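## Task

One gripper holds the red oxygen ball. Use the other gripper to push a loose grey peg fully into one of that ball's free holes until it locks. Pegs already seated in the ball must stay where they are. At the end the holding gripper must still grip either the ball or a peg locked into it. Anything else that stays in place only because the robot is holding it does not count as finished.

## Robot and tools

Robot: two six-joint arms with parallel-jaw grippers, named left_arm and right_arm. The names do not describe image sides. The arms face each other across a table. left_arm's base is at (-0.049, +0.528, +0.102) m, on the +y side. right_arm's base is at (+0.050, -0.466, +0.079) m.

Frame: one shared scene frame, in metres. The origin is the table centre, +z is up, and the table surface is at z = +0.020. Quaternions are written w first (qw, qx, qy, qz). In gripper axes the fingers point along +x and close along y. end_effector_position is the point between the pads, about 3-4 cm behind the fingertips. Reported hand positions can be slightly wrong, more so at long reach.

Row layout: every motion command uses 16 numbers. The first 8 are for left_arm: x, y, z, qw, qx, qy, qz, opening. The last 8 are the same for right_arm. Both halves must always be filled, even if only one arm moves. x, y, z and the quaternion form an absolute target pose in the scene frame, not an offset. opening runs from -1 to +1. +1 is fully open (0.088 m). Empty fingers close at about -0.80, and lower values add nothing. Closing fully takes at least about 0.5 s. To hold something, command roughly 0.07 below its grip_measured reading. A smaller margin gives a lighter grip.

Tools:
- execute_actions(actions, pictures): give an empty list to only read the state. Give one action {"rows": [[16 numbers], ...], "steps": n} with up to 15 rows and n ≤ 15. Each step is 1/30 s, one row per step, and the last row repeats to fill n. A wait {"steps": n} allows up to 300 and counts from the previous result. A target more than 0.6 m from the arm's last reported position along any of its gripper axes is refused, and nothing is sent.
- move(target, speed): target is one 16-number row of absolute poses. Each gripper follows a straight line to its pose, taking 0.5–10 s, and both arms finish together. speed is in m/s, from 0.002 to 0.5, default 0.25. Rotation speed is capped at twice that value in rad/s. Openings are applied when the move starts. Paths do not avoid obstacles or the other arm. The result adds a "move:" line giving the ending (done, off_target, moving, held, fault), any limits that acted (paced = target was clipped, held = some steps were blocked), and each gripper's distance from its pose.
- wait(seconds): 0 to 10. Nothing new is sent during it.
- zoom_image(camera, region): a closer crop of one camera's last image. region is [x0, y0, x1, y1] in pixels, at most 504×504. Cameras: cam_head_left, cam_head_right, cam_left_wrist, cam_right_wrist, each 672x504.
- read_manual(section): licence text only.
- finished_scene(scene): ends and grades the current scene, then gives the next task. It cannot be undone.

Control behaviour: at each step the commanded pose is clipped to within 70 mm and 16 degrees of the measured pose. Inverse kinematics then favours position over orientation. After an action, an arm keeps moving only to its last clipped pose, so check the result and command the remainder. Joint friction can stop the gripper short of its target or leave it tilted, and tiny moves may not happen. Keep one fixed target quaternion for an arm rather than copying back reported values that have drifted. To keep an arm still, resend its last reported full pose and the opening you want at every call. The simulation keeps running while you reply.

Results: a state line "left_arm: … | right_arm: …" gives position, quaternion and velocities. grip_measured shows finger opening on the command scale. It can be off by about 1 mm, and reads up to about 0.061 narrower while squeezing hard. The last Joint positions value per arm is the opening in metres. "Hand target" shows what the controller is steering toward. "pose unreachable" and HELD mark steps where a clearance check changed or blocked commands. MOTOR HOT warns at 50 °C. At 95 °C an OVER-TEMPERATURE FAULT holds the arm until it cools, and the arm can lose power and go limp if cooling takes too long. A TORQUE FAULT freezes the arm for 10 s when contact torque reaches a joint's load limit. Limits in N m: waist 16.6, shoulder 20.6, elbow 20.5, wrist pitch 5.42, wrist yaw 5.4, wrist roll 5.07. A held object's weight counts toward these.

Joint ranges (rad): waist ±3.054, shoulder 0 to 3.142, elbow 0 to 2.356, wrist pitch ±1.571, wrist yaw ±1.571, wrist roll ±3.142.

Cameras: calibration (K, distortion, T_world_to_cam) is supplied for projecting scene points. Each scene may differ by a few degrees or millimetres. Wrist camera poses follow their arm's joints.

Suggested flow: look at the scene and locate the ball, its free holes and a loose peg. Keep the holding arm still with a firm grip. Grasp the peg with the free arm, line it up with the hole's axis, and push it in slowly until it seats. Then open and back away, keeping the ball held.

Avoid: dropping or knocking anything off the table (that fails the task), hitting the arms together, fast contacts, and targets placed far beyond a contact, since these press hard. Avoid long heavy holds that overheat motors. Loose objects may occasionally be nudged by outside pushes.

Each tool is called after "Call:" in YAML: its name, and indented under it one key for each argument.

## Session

Call:
execute_actions:
  actions: []

Scene clock: 0.00 s of 4400.00 s.
left_arm: end_effector_position=(+0.2045, +0.1752, +0.3056) grip_measured=-0.118 end_effector_quat_wxyz=(+0.845, -0.004, -0.014, -0.535) end_effector_velocity=(-0.000, +0.000, -0.002) end_effector_angular_velocity=(+0.009, -0.002, +0.005) | right_arm: end_effector_position=(+0.0015, -0.1527, +0.4016) grip_measured=+1.000 end_effector_quat_wxyz=(+0.651, +0.015, -0.016, +0.759) end_effector_velocity=(-0.001, -0.002, -0.001) end_effector_angular_velocity=(+0.001, -0.023, +0.014)
Joint positions: left_arm=[0.279 1.622 0.644 1.008 0.274 0.001 0.033] | right_arm=[-0.003  0.855  0.655  0.245 -0.    -0.005  0.088]
Joint velocities: left_arm=[-0.002 -0.002 -0.002 -0.007 -0.007  0.007 -0.   ] | right_arm=[-0.007 -0.007 -0.002 -0.007 -0.022 -0.022 -0.   ]
Motor temperatures (°C, as the motors report them): left_arm=[23 37 25 28 23 21] | right_arm=[20 35 28 23 21 20]
Heat: left arm: hottest shoulder 37 °C (+0.0 °C/min); right arm: hottest shoulder 35 °C (+0.0 °C/min).
Hand target (left_arm): +0.205, +0.175, +0.306; +0.845, -0.004, -0.014, -0.535
Hand target (right_arm): +0.002, -0.153, +0.402; +0.651, +0.015, -0.016, +0.759
camera_calibration (this result's frames):
cam_left_wrist: T_world_to_cam=[[-0.898561, -0.437784, 0.0305444, 0.256671], [-0.18209, 0.308606, -0.933598, 0.288641], [0.399288, -0.844457, -0.357018, 0.253164], [0, 0, 0, 1]] pos_world=[0.182108, 0.237076, 0.352019]

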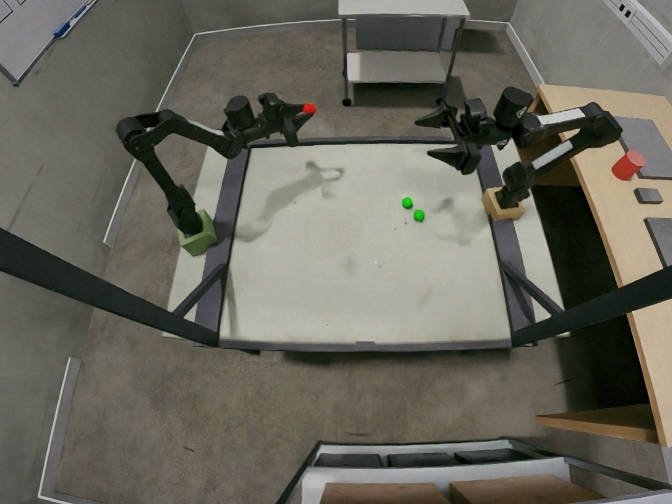

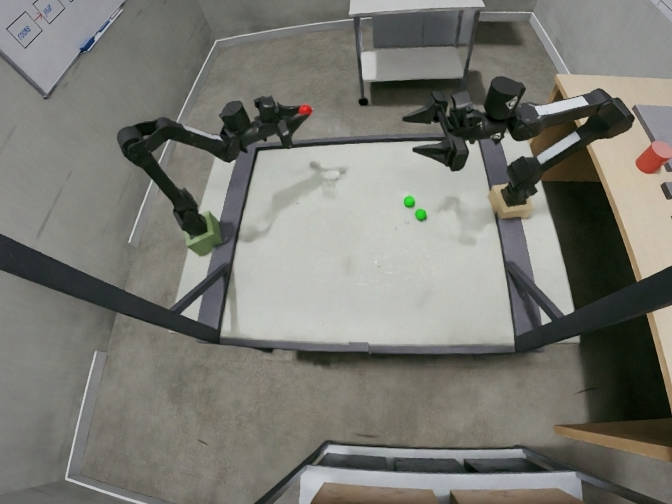

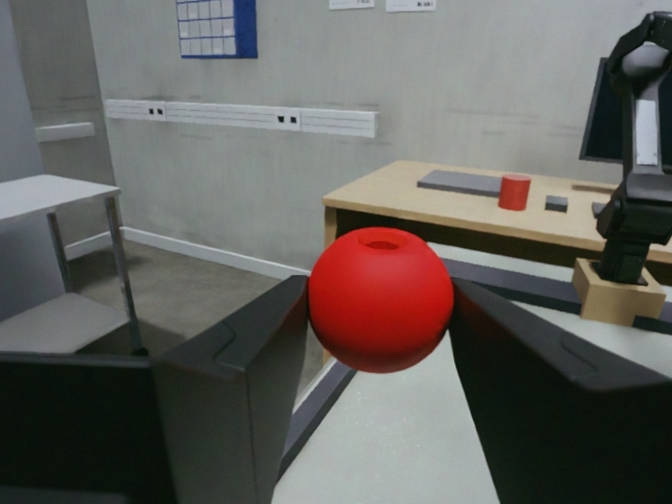

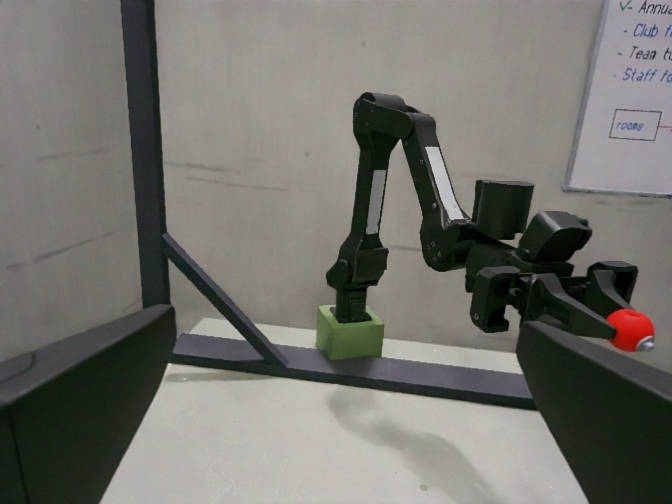

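Call:
zoom_image:
  camera: "cam_head_left"
  region: [220, 140, 520, 350]

Call:
zoom_image:
  camera: "cam_left_wrist"
  region: [290, 210, 470, 390]

Region (220, 140, 520, 350) of cam_head_left's 672x504 image, scaled by 1.680, with more detail than that image has; it fills the top 353 rows of this view, and the rest is white.

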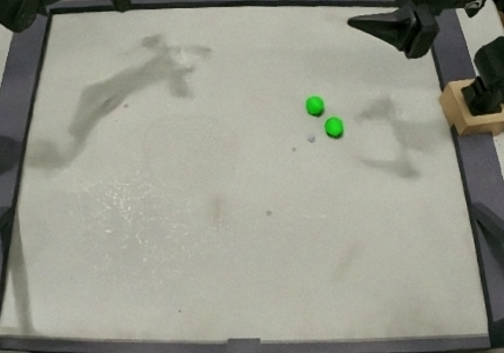

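Region (290, 210, 470, 390) of cam_left_wrist's 672x504 image, scaled by 2.800, with more detail than that image has.

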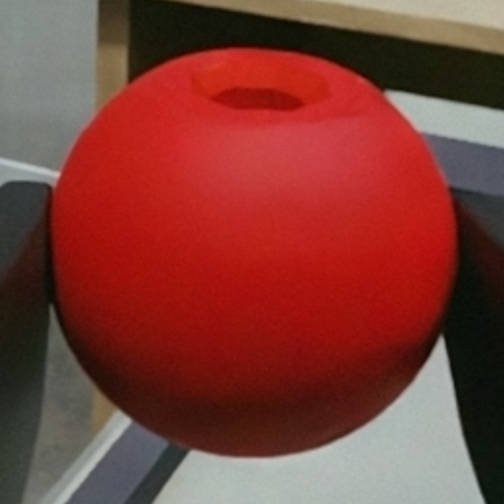

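Call:
zoom_image:
  camera: "cam_head_left"
  region: [380, 190, 440, 250]

Call:
zoom_image:
  camera: "cam_head_right"
  region: [380, 190, 440, 250]

Region (380, 190, 440, 250) of cam_head_left's 672x504 image, scaled by 8.400, with more detail than that image has.

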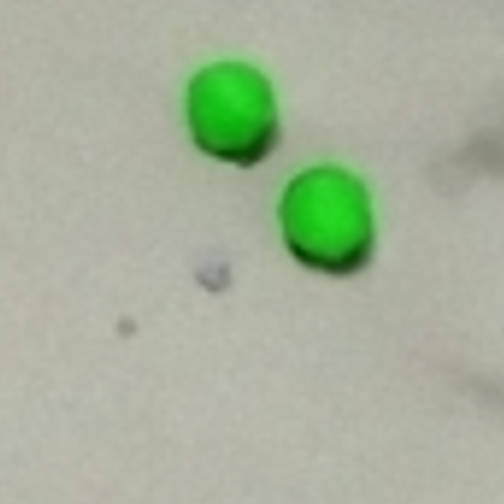

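Region (380, 190, 440, 250) of cam_head_right's 672x504 image, scaled by 8.400, with more detail than that image has.

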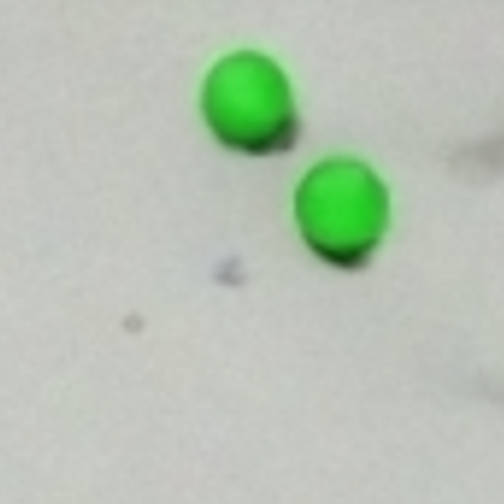

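Call:
move:
  target: [0.02, 0.10, 0.16, 0.70, 0.06, 0.06, -0.709, -0.19, -0.005, -0.16, 0.15, 0.5567, -0.3830, 0.3214, 0.6634, -0.3]
  speed: 0.2

Scene clock: 29.83 s of 4400.00 s.
left_arm: end_effector_position=(+0.0205, +0.1013, +0.1617) grip_measured=-0.118 end_effector_quat_wxyz=(+0.701, +0.058, +0.060, -0.709) end_effector_velocity=(-0.002, -0.000, -0.003) end_effector_angular_velocity=(+0.017, -0.004, -0.001) | right_arm: end_effector_position=(-0.0034, -0.1622, +0.1504) grip_measured=-0.297 end_effector_quat_wxyz=(+0.557, -0.382, +0.319, +0.665) end_effector_velocity=(+0.002, -0.000, +0.001) end_effector_angular_velocity=(-0.012, -0.005, -0.012)
Joint positions: left_arm=[-0.187  2.058  0.558  1.326  0.258  0.04   0.033] | right_arm=[ 0.017  1.371  0.712 -0.383 -0.001 -0.003  0.024]
Joint velocities: left_arm=[-0.007 -0.002  0.002 -0.022 -0.007  0.007 -0.   ] | right_arm=[-0.002  0.002  0.012 -0.022  0.007  0.007 -0.   ]
Motor temperatures (°C, as the motors report them): left_arm=[23 38 28 32 23 21] | right_arm=[20 34 32 27 21 20]
Heat: left arm: hottest shoulder 38 °C (+2.0 °C/min); right arm: hottest shoulder 34 °C (-2.0 °C/min).
Hand target (left_arm): +0.020, +0.099, +0.159; +0.700, +0.060, +0.060, -0.709
Hand target (right_arm): -0.005, -0.161, +0.150; +0.555, -0.383, +0.321, +0.665
Off the commanded pose (left_arm): 0.002 m, 0 deg.
Off the commanded pose (right_arm): 0.003 m, 0 deg.
After step 90, 23.73 s passed at rest.
move: done
camera_calibration (this result's frames):
cam_left_wrist: T_world_to_cam=[[-0.99915, -0.00749992, 0.0405322, 0.0202253], [-0.0382971, 0.532594, -0.845504, 0.103761], [-0.015246, -0.846338, -0.532429, 0.249921], [0, 0, 0, 1]] pos_world=[0.0279922, 0.156407, 0.219976]
cam_right_wrist: T_world_to_cam=[[0.972181, 0.228371, 0.0520559, 0.0347532], [0.234214, -0.95028, -0.205213, -0.0894841], [0.00260295, 0.211696, -0.977332, 0.260828], [0, 0, 0, 1]] pos_world=[-0.0135069, -0.148188, 0.234744]

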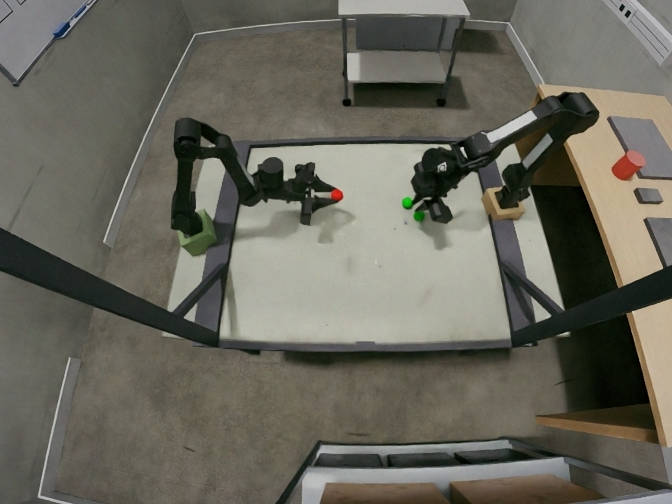

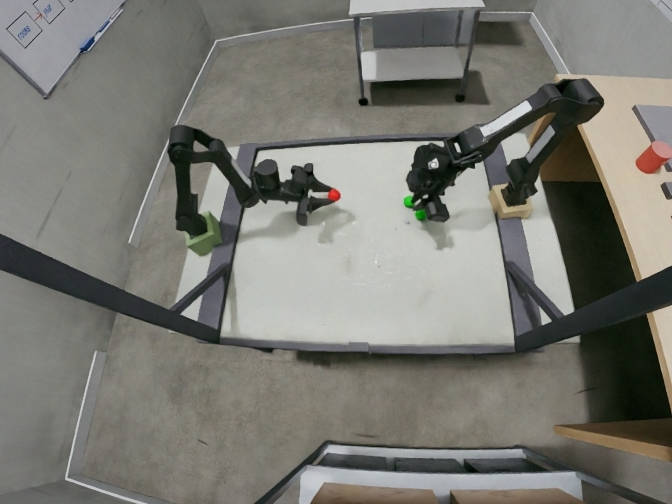

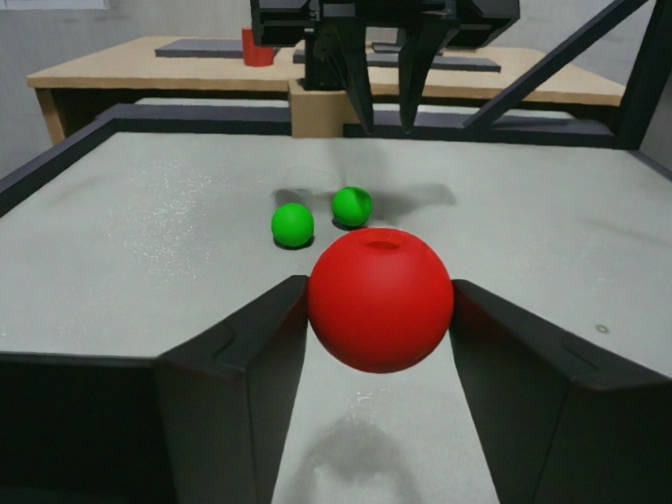

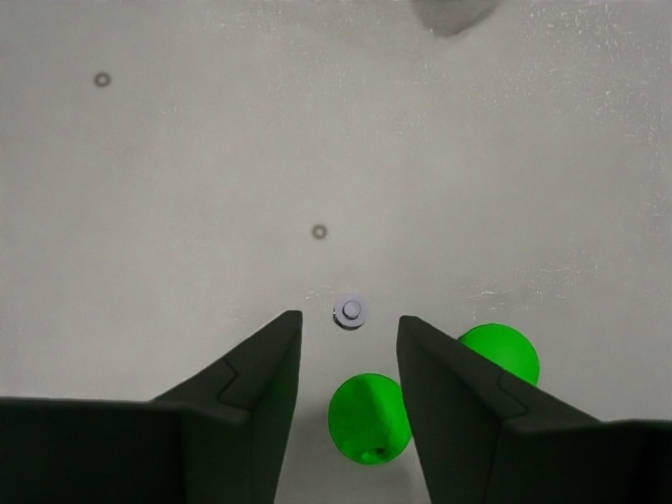

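Call:
zoom_image:
  camera: "cam_right_wrist"
  region: [310, 270, 390, 350]

Region (310, 270, 390, 350) of cam_right_wrist's 672x504 image, scaled by 6.300, with more detail than that image has.

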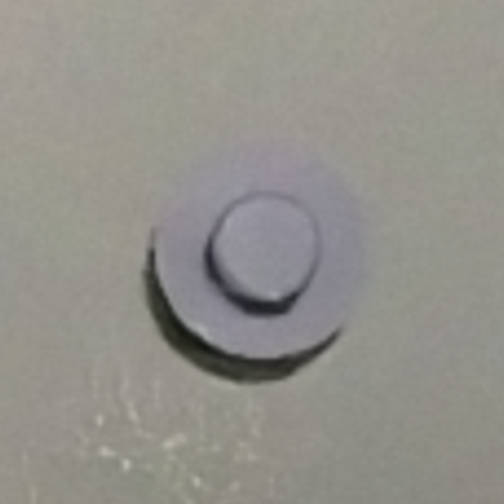

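Call:
move:
  target: [-0.0688, 0.06, 0.11, 0.6808, 0.1072, 0.1017, -0.7174, -0.19, 0.0, -0.132, 0.125, -0.4474, -0.5476, -0.4474, 0.5476, -0.45]
  speed: 0.4

Scene clock: 75.60 s of 4400.00 s.
left_arm: end_effector_position=(-0.0682, +0.0612, +0.1145) grip_measured=-0.118 end_effector_quat_wxyz=(+0.681, +0.105, +0.098, -0.718) end_effector_velocity=(+0.000, +0.002, -0.004) end_effector_angular_velocity=(+0.023, +0.018, +0.011) | right_arm: end_effector_position=(+0.0006, -0.1332, +0.1275) grip_measured=-0.447 end_effector_quat_wxyz=(+0.442, +0.548, +0.450, -0.549) end_effector_velocity=(-0.001, +0.002, +0.001) end_effector_angular_velocity=(+0.011, +0.009, +0.020)
Joint positions: left_arm=[-0.474  2.218  0.726  1.203  0.014  0.007  0.033] | right_arm=[-0.012  1.872  1.271 -0.961 -0.006 -2.791  0.017]
Joint velocities: left_arm=[-0.002 -0.002 -0.002 -0.022 -0.007 -0.022 -0.   ] | right_arm=[-0.002 -0.002  0.002  0.007 -0.007 -0.022 -0.   ]
Motor temperatures (°C, as the motors report them): left_arm=[23 38 28 36 23 21] | right_arm=[20 35 34 26 21 20]
Heat: left arm: hottest shoulder 38 °C (+0.0 °C/min); right arm: hottest shoulder 35 °C (+0.0 °C/min).
Hand target (left_arm): -0.069, +0.060, +0.110; +0.681, +0.107, +0.102, -0.718
Hand target (right_arm): +0.000, -0.132, +0.125; +0.447, +0.547, +0.448, -0.548
Off the commanded pose (left_arm): 0.005 m, 1 deg.
Off the commanded pose (right_arm): 0.003 m, 1 deg.
After step 90, 38.80 s passed at rest.
move: done
camera_calibration (this result's frames):
cam_left_wrist: T_world_to_cam=[[-0.999085, 0.0298722, 0.0306201, -0.0679203], [-0.00490224, 0.631128, -0.775663, 0.0700313], [-0.042496, -0.775103, -0.630404, 0.194482], [0, 0, 0, 1]] pos_world=[-0.0592501, 0.108574, 0.179003]
cam_right_wrist: T_world_to_cam=[[-0.990795, 0.132975, 0.0253397, 0.0173017], [0.13403, 0.937411, 0.321398, 0.116881], [0.0189843, 0.321836, -0.946605, 0.242998], [0, 0, 0, 1]] pos_world=[-0.00313622, -0.190071, 0.19202]

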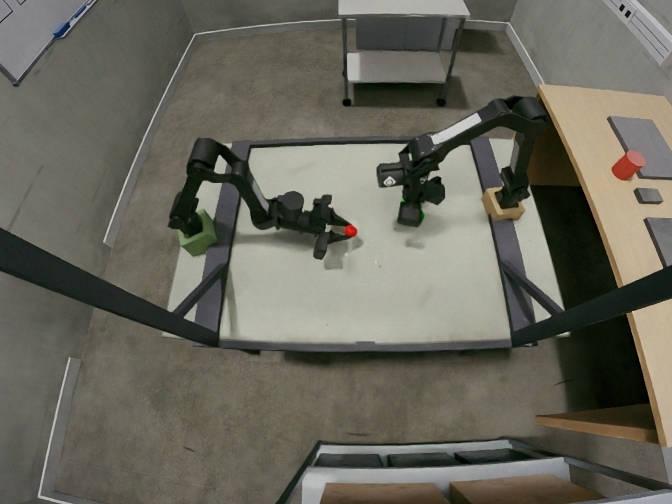

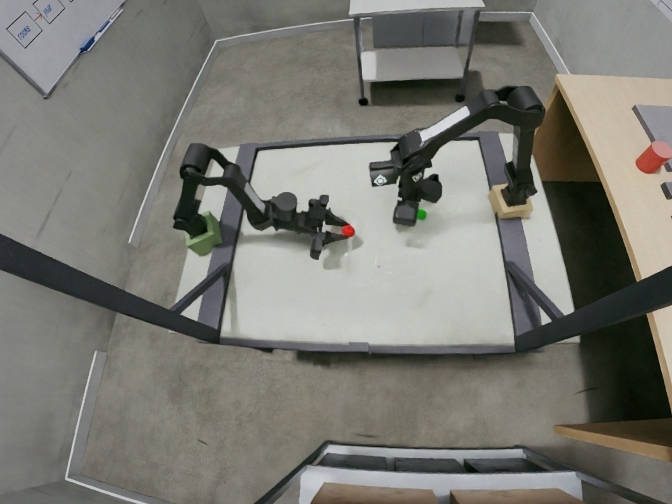

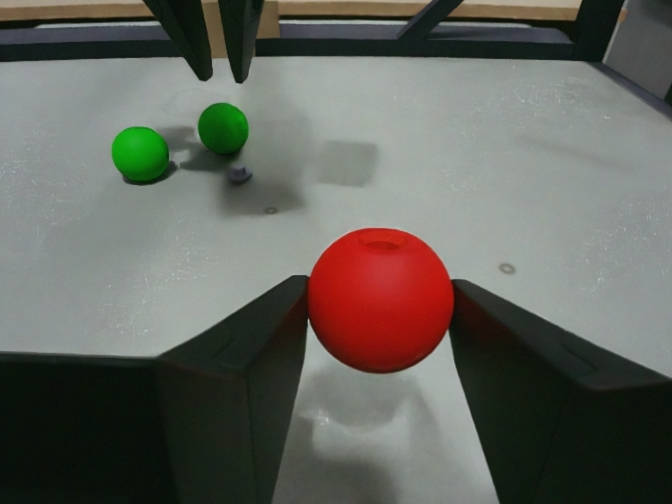

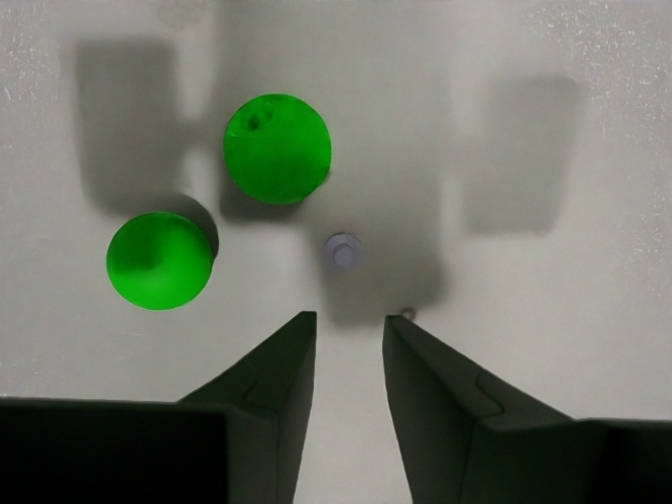

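Call:
zoom_image:
  camera: "cam_right_wrist"
  region: [300, 210, 390, 300]

Call:
zoom_image:
  camera: "cam_left_wrist"
  region: [205, 140, 275, 210]

Region (300, 210, 390, 300) of cam_right_wrist's 672x504 image, scaled by 5.600, with more detail than that image has.

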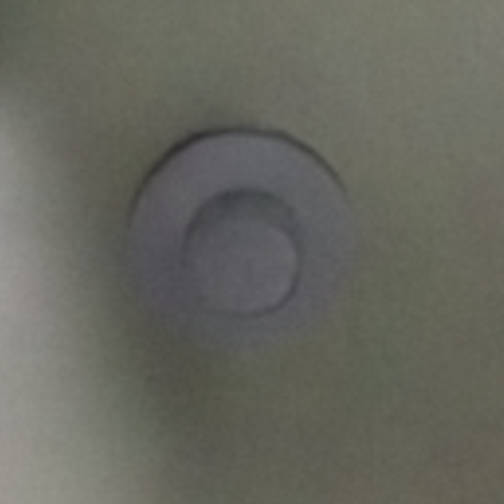

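Region (205, 140, 275, 210) of cam_left_wrist's 672x504 image, scaled by 7.200, with more detail than that image has.

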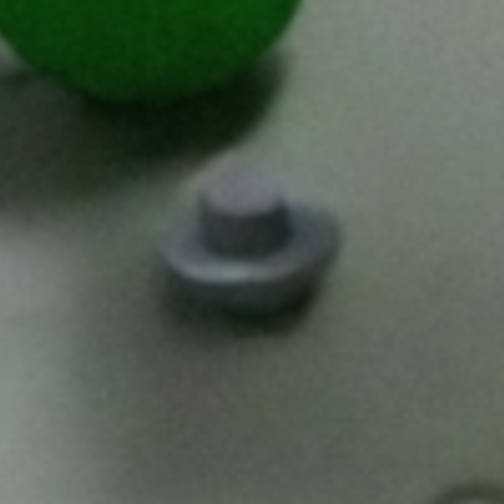

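Call:
move:
  target: [-0.0688, 0.06, 0.11, 0.6808, 0.1072, 0.1017, -0.7174, -0.19, -0.0003, -0.130, 0.072, -0.4474, -0.5476, -0.4474, 0.5476, -0.45]
  speed: 0.1

Call:
zoom_image:
  camera: "cam_right_wrist"
  region: [280, 240, 420, 380]

Scene clock: 86.23 s of 4400.00 s.
left_arm: end_effector_position=(-0.0682, +0.0612, +0.1144) grip_measured=-0.118 end_effector_quat_wxyz=(+0.681, +0.105, +0.098, -0.718) end_effector_velocity=(+0.002, +0.002, -0.006) end_effector_angular_velocity=(+0.026, -0.014, +0.017) | right_arm: end_effector_position=(-0.0004, -0.1264, +0.0780) grip_measured=-0.447 end_effector_quat_wxyz=(+0.440, +0.551, +0.453, -0.546) end_effector_velocity=(-0.002, -0.003, -0.001) end_effector_angular_velocity=(-0.013, +0.005, +0.025)
Joint positions: left_arm=[-0.474  2.218  0.726  1.203  0.014  0.007  0.033] | right_arm=[-0.011  1.97   1.189 -0.771 -0.003 -2.792  0.017]
Joint velocities: left_arm=[-0.002  0.002 -0.002 -0.022 -0.022  0.007 -0.   ] | right_arm=[ 0.002  0.002 -0.002 -0.007 -0.007 -0.022  0.   ]
Motor temperatures (°C, as the motors report them): left_arm=[23 39 28 36 23 21] | right_arm=[20 36 34 25 21 20]
Heat: left arm: hottest shoulder 39 °C (+1.0 °C/min); right arm: hottest shoulder 36 °C (+2.0 °C/min).
Hand target (left_arm): -0.069, +0.060, +0.110; +0.681, +0.107, +0.102, -0.717
Hand target (right_arm): -0.000, -0.130, +0.072; +0.447, +0.548, +0.447, -0.548
Off the commanded pose (left_arm): 0.005 m, 0 deg.
Off the commanded pose (right_arm): 0.007 m, 1 deg.
After step 90, 6.70 s passed at rest.
move: done
camera_calibration (this result's frames):
cam_left_wrist: T_world_to_cam=[[-0.999085, 0.0298605, 0.0306174, -0.0679167], [-0.00489126, 0.631424, -0.775423, 0.0699096], [-0.042487, -0.774863, -0.6307, 0.19447], [0, 0, 0, 1]] pos_world=[-0.0592502, 0.108573, 0.178941]
cam_right_wrist: T_world_to_cam=[[-0.991079, 0.130848, 0.0253235, 0.0164681], [0.131801, 0.93406, 0.331903, 0.125287], [0.0197751, 0.33228, -0.942973, 0.195036], [0, 0, 0, 1]] pos_world=[-0.00404849, -0.183987, 0.141914]

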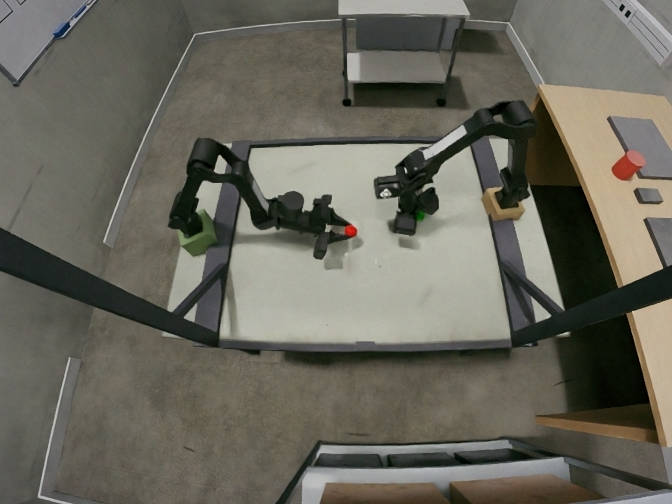

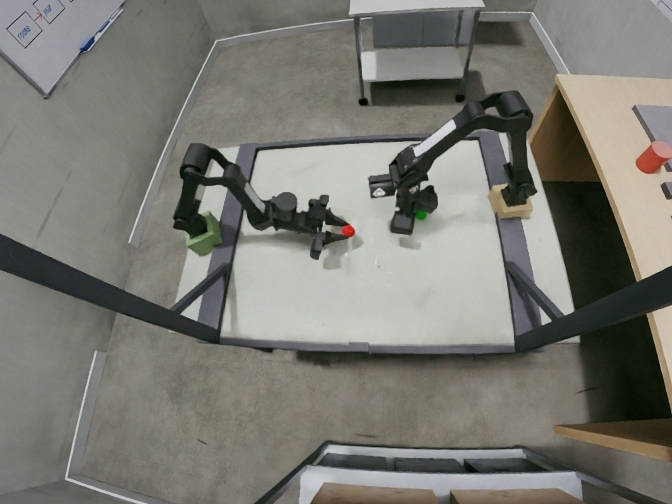

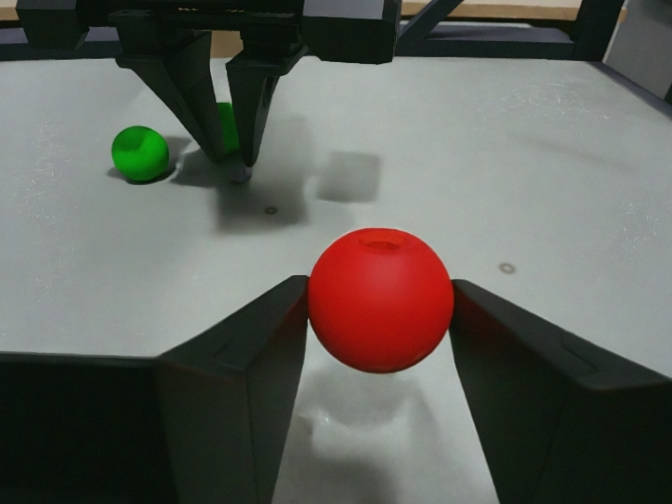

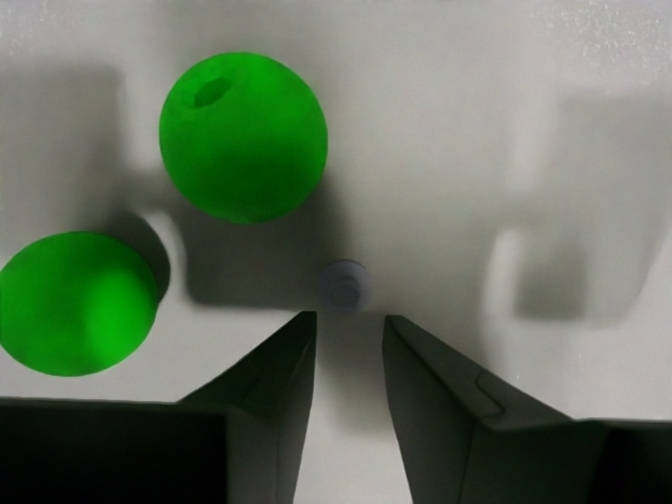

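Region (280, 240, 420, 380) of cam_right_wrist's 672x504 image, scaled by 3.600, with more detail than that image has.

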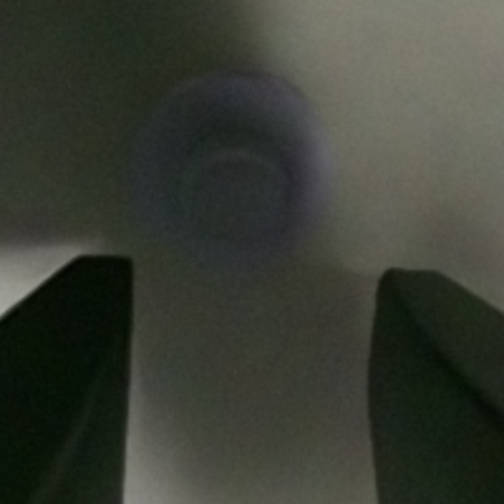

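Call:
move:
  target: [-0.0688, 0.06, 0.11, 0.6808, 0.1072, 0.1017, -0.7174, -0.19, -0.0005, -0.1335, 0.0515, -0.4474, -0.5476, -0.4474, 0.5476, -0.5]
  speed: 0.04

Call:
zoom_image:
  camera: "cam_right_wrist"
  region: [280, 260, 420, 400]

Call:
zoom_image:
  camera: "cam_left_wrist"
  region: [200, 130, 280, 210]

Scene clock: 93.57 s of 4400.00 s.
left_arm: end_effector_position=(-0.0682, +0.0611, +0.1142) grip_measured=-0.118 end_effector_quat_wxyz=(+0.681, +0.106, +0.098, -0.718) end_effector_velocity=(-0.002, +0.002, -0.002) end_effector_angular_velocity=(+0.018, +0.008, -0.007) | right_arm: end_effector_position=(-0.0010, -0.1277, +0.0596) grip_measured=-0.497 end_effector_quat_wxyz=(+0.439, +0.552, +0.456, -0.544) end_effector_velocity=(-0.001, +0.002, -0.001) end_effector_angular_velocity=(+0.016, +0.009, +0.020)
Joint positions: left_arm=[-0.474  2.218  0.727  1.202  0.014  0.007  0.033] | right_arm=[-0.008  2.     1.147 -0.692 -0.003 -2.792  0.015]
Joint velocities: left_arm=[-0.002 -0.007 -0.002 -0.022  0.007 -0.007 -0.   ] | right_arm=[-0.002 -0.002 -0.007  0.022 -0.007 -0.022 -0.   ]
Motor temperatures (°C, as the motors report them): left_arm=[23 39 28 36 23 21] | right_arm=[20 37 34 25 21 20]
Heat: left arm: hottest shoulder 39 °C (+1.0 °C/min); right arm: hottest shoulder 37 °C (+2.0 °C/min).
Hand target (left_arm): -0.069, +0.060, +0.110; +0.681, +0.107, +0.102, -0.717
Hand target (right_arm): -0.000, -0.134, +0.052; +0.448, +0.547, +0.447, -0.548
Off the commanded pose (left_arm): 0.004 m, 0 deg.
Off the commanded pose (right_arm): 0.010 m, 2 deg.
After step 90, 3.40 s passed at rest.
move: off_target (right_arm)
camera_calibration (this result's frames):
cam_left_wrist: T_world_to_cam=[[-0.999085, 0.0298488, 0.0306146, -0.0679118], [-0.00488029, 0.631719, -0.775182, 0.0697916], [-0.0424781, -0.774622, -0.630996, 0.194357], [0, 0, 0, 1]] pos_world=[-0.0592532, 0.108492, 0.178819]
cam_right_wrist: T_world_to_cam=[[-0.991414, 0.128029, 0.0265719, 0.0160427], [0.129429, 0.931966, 0.338657, 0.131955], [0.0185938, 0.339188, -0.940535, 0.178875], [0, 0, 0, 1]] pos_world=[-0.00449971, -0.185703, 0.123125]

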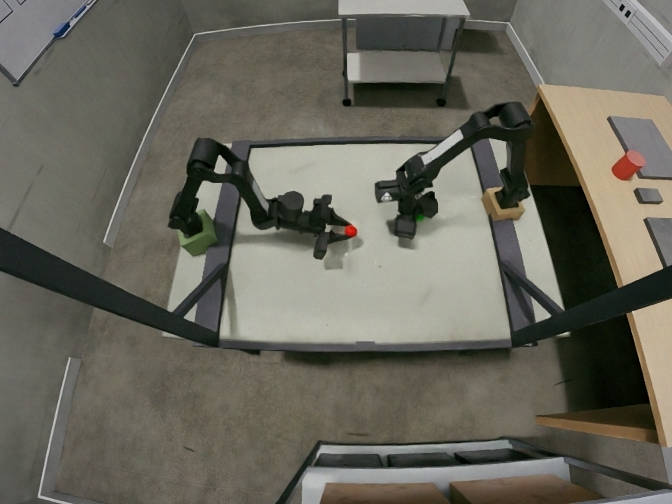

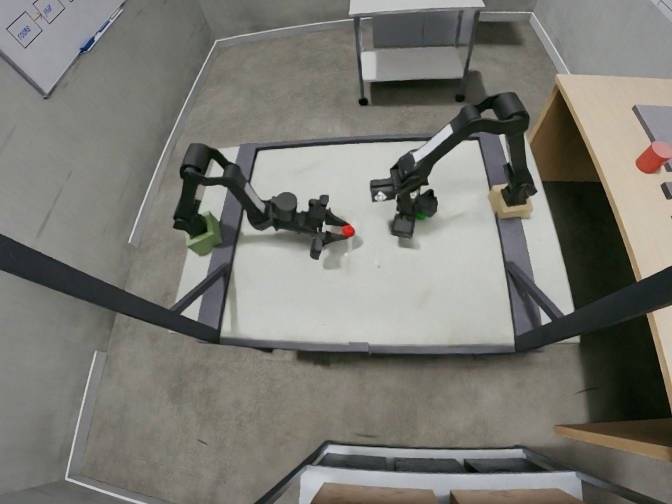

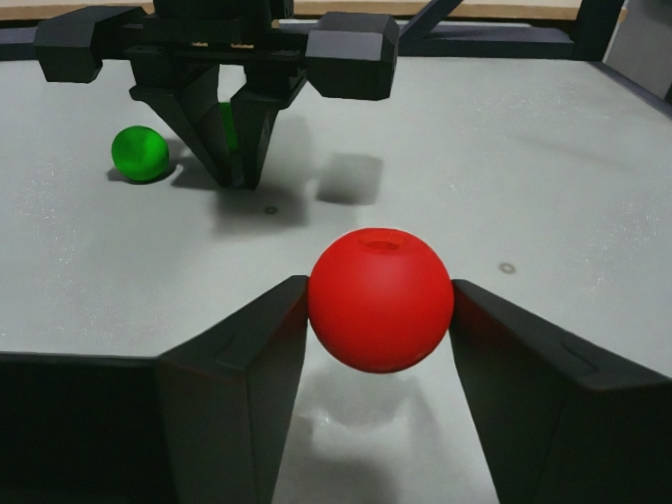

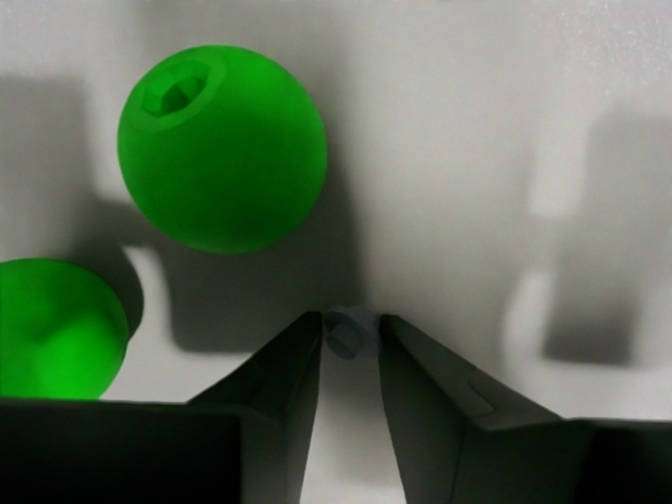

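Region (280, 260, 420, 400) of cam_right_wrist's 672x504 image, scaled by 3.600, with more detail than that image has.

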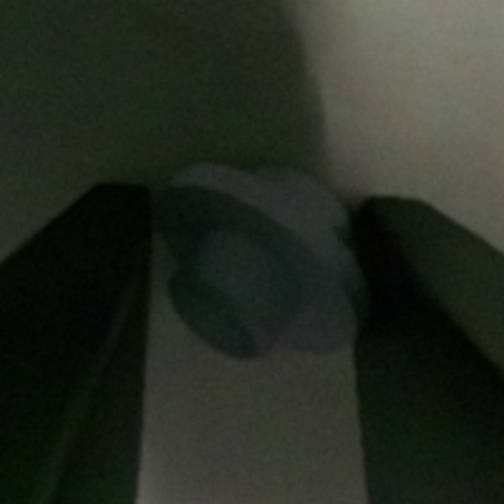

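Region (200, 130, 280, 210) of cam_left_wrist's 672x504 image, scaled by 6.300, with more detail than that image has.

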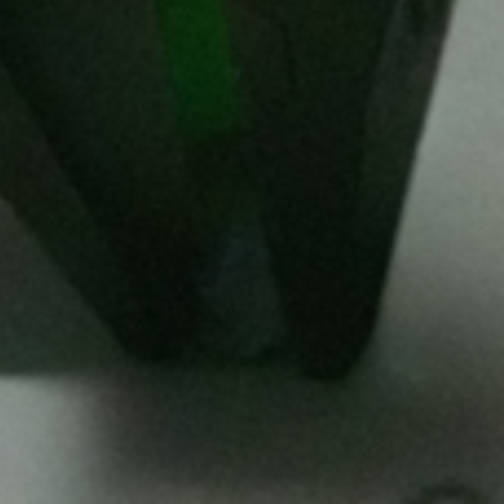

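Call:
move:
  target: [-0.0688, 0.06, 0.11, 0.6808, 0.1072, 0.1017, -0.7174, -0.19, -0.001, -0.1277, 0.0615, -0.4474, -0.5476, -0.4474, 0.5476, -0.3]
  speed: 0.03

Call:
move:
  target: [-0.0688, 0.06, 0.11, 0.6808, 0.1072, 0.1017, -0.7174, -0.19, -0.001, -0.128, 0.105, -0.4474, -0.5476, -0.4474, 0.5476, -0.3]
  speed: 0.1

Call:
zoom_image:
  camera: "cam_right_wrist"
  region: [290, 220, 410, 340]

Call:
zoom_image:
  camera: "cam_left_wrist"
  region: [200, 130, 280, 210]

Scene clock: 100.70 s of 4400.00 s.
left_arm: end_effector_position=(-0.0682, +0.0611, +0.1142) grip_measured=-0.118 end_effector_quat_wxyz=(+0.681, +0.106, +0.098, -0.718) end_effector_velocity=(-0.002, +0.003, -0.003) end_effector_angular_velocity=(+0.013, +0.023, -0.003) | right_arm: end_effector_position=(-0.0014, -0.1281, +0.0644) grip_measured=-0.303 end_effector_quat_wxyz=(+0.444, +0.548, +0.451, -0.546) end_effector_velocity=(-0.001, -0.008, -0.002) end_effector_angular_velocity=(-0.035, +0.017, -0.010)
Joint positions: left_arm=[-0.474  2.218  0.727  1.202  0.014  0.007  0.033] | right_arm=[-0.007  2.     1.17  -0.732 -0.002 -2.792  0.024]
Joint velocities: left_arm=[-0.002 -0.002 -0.007 -0.007  0.007 -0.022  0.   ] | right_arm=[-0.002  0.002 -0.007 -0.022 -0.022  0.007 -0.   ]
Motor temperatures (°C, as the motors report them): left_arm=[23 39 28 36 23 21] | right_arm=[20 38 33 25 21 20]
Heat: left arm: hottest shoulder 39 °C (+1.0 °C/min); right arm: hottest shoulder 38 °C (+3.0 °C/min).
Hand target (left_arm): -0.069, +0.060, +0.110; +0.681, +0.107, +0.102, -0.717
Hand target (right_arm): -0.001, -0.128, +0.062; +0.447, +0.548, +0.447, -0.548
Off the commanded pose (left_arm): 0.004 m, 0 deg.
Off the commanded pose (right_arm): 0.003 m, 1 deg.
After step 100, 3.10 s passed at rest.
move: done
camera_calibration (this result's frames):
cam_left_wrist: T_world_to_cam=[[-0.999085, 0.0298488, 0.0306146, -0.0679118], [-0.00488029, 0.631719, -0.775182, 0.0697916], [-0.0424781, -0.774622, -0.630996, 0.194357], [0, 0, 0, 1]] pos_world=[-0.0592532, 0.108492, 0.178819]
cam_right_wrist: T_world_to_cam=[[-0.991677, 0.126921, 0.0216136, 0.0157411], [0.127057, 0.937638, 0.323562, 0.132467], [0.0208013, 0.323615, -0.94596, 0.181871], [0, 0, 0, 1]] pos_world=[-0.00500393, -0.18506, 0.128841]

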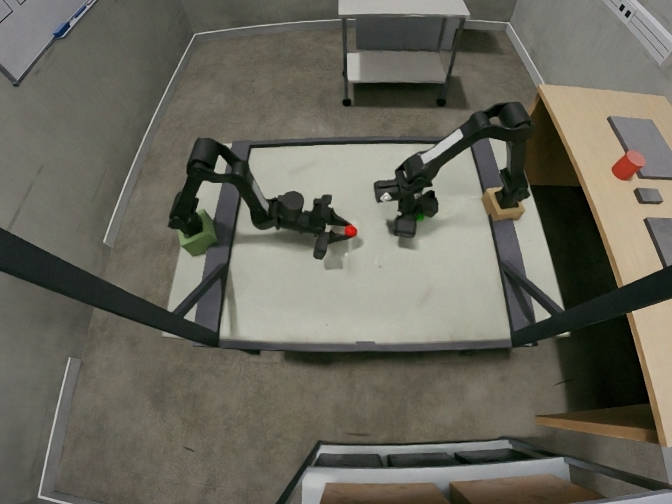

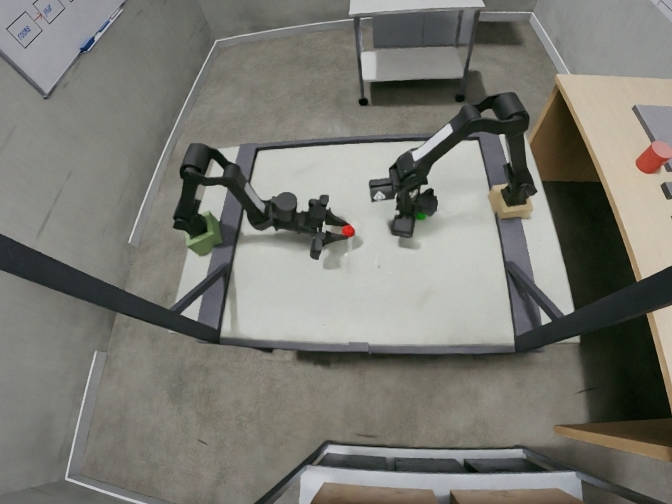

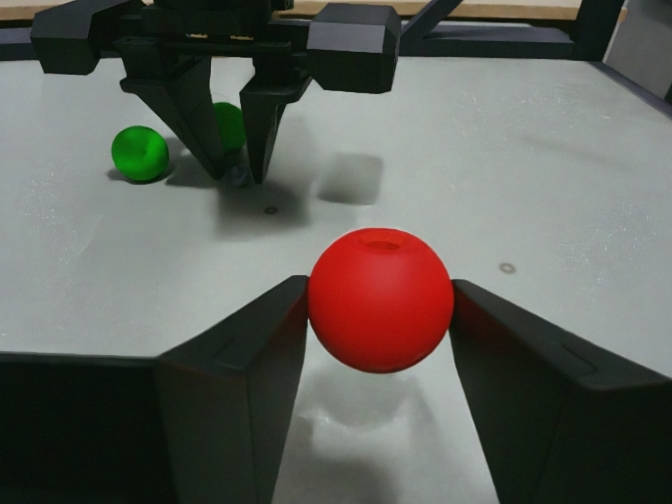

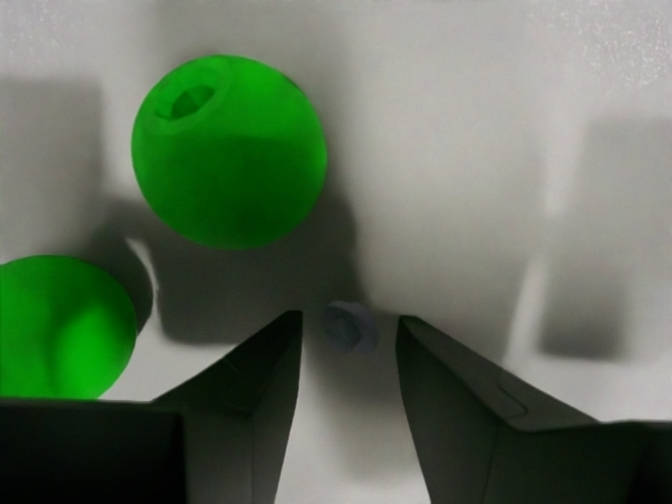

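Scene clock: 101.50 s of 4400.00 s.
left_arm: end_effector_position=(-0.0682, +0.0611, +0.1142) grip_measured=-0.118 end_effector_quat_wxyz=(+0.681, +0.106, +0.098, -0.718) end_effector_velocity=(-0.002, +0.001, -0.001) end_effector_angular_velocity=(+0.008, +0.009, -0.007) | right_arm: end_effector_position=(-0.0011, -0.1303, +0.1010) grip_measured=-0.303 end_effector_quat_wxyz=(+0.451, +0.544, +0.444, -0.550) end_effector_velocity=(+0.001, -0.005, +0.000) end_effector_angular_velocity=(-0.023, +0.004, +0.005)
Joint positions: left_arm=[-0.474  2.218  0.727  1.202  0.014  0.007  0.033] | right_arm=[-0.007  1.939  1.248 -0.892 -0.002 -2.792  0.024]
Joint velocities: left_arm=[-0.002 -0.002 -0.002 -0.007  0.007 -0.007 -0.   ] | right_arm=[-0.002 -0.002 -0.002 -0.022 -0.007 -0.007  0.   ]
Motor temperatures (°C, as the motors report them): left_arm=[23 39 28 36 23 21] | right_arm=[20 38 33 25 21 20]
Heat: left arm: hottest shoulder 39 °C (+1.0 °C/min); right arm: hottest shoulder 38 °C (+3.0 °C/min).
Hand target (left_arm): -0.069, +0.060, +0.110; +0.681, +0.107, +0.102, -0.717
Hand target (right_arm): -0.001, -0.128, +0.105; +0.447, +0.548, +0.447, -0.548
Off the commanded pose (left_arm): 0.004 m, 0 deg.
Off the commanded pose (right_arm): 0.005 m, 1 deg.
move: done
camera_calibration (this result's frames):
cam_left_wrist: T_world_to_cam=[[-0.999085, 0.0298488, 0.0306146, -0.0679118], [-0.00488029, 0.631719, -0.775182, 0.0697916], [-0.0424781, -0.774622, -0.630996, 0.194357], [0, 0, 0, 1]] pos_world=[-0.0592532, 0.108492, 0.178819]
cam_right_wrist: T_world_to_cam=[[-0.991738, 0.127322, 0.0156564, 0.0162217], [0.126037, 0.944381, 0.303741, 0.125567], [0.0238874, 0.303205, -0.952626, 0.215172], [0, 0, 0, 1]] pos_world=[-0.00487846, -0.18589, 0.166585]

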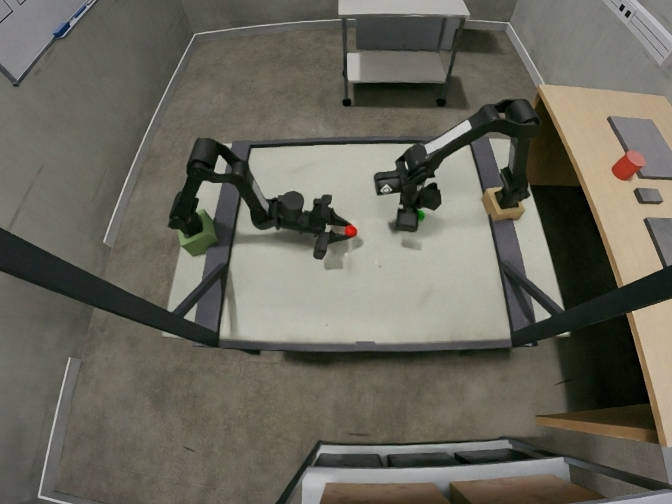

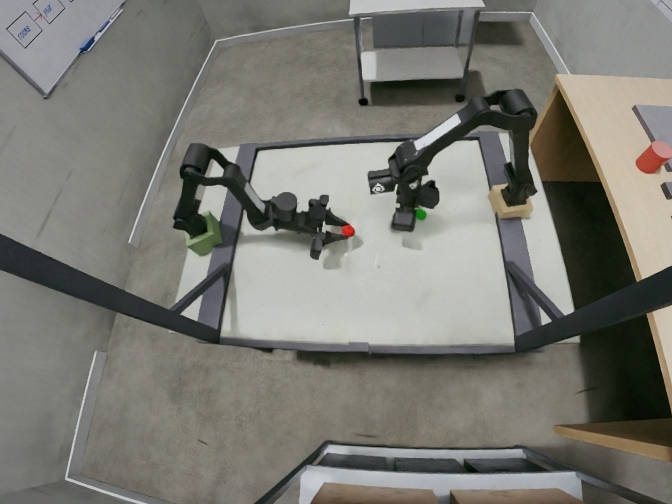

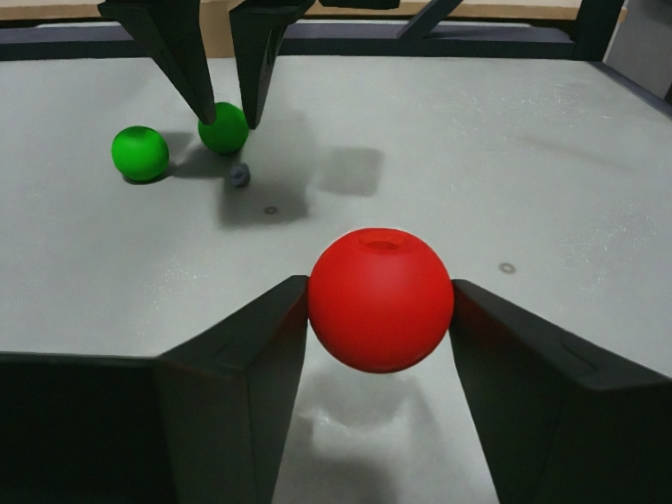

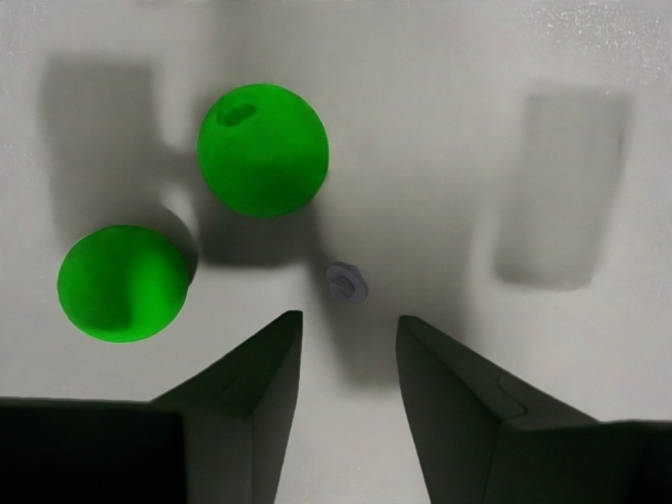

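Region (290, 220, 410, 340) of cam_right_wrist's 672x504 image, scaled by 4.200, with more detail than that image has.

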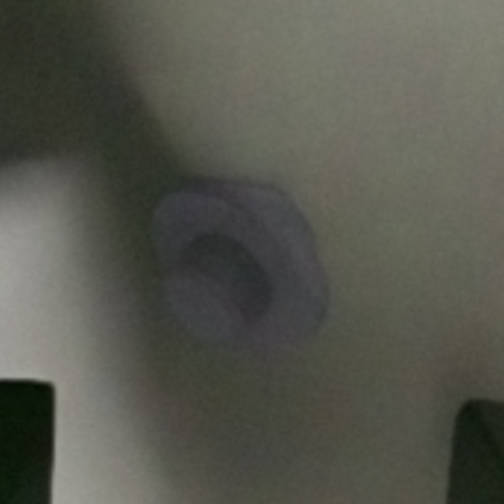

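Region (200, 130, 280, 210) of cam_left_wrist's 672x504 image, scaled by 6.300, with more detail than that image has.

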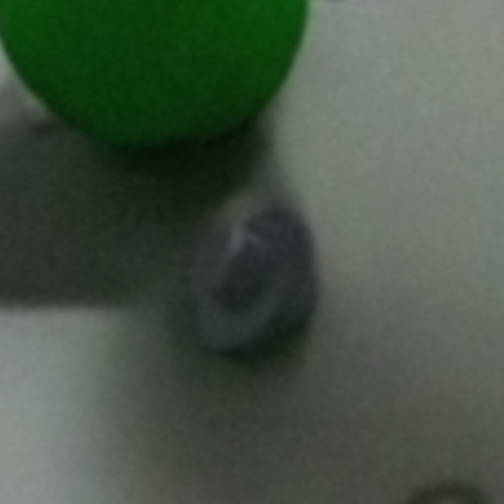

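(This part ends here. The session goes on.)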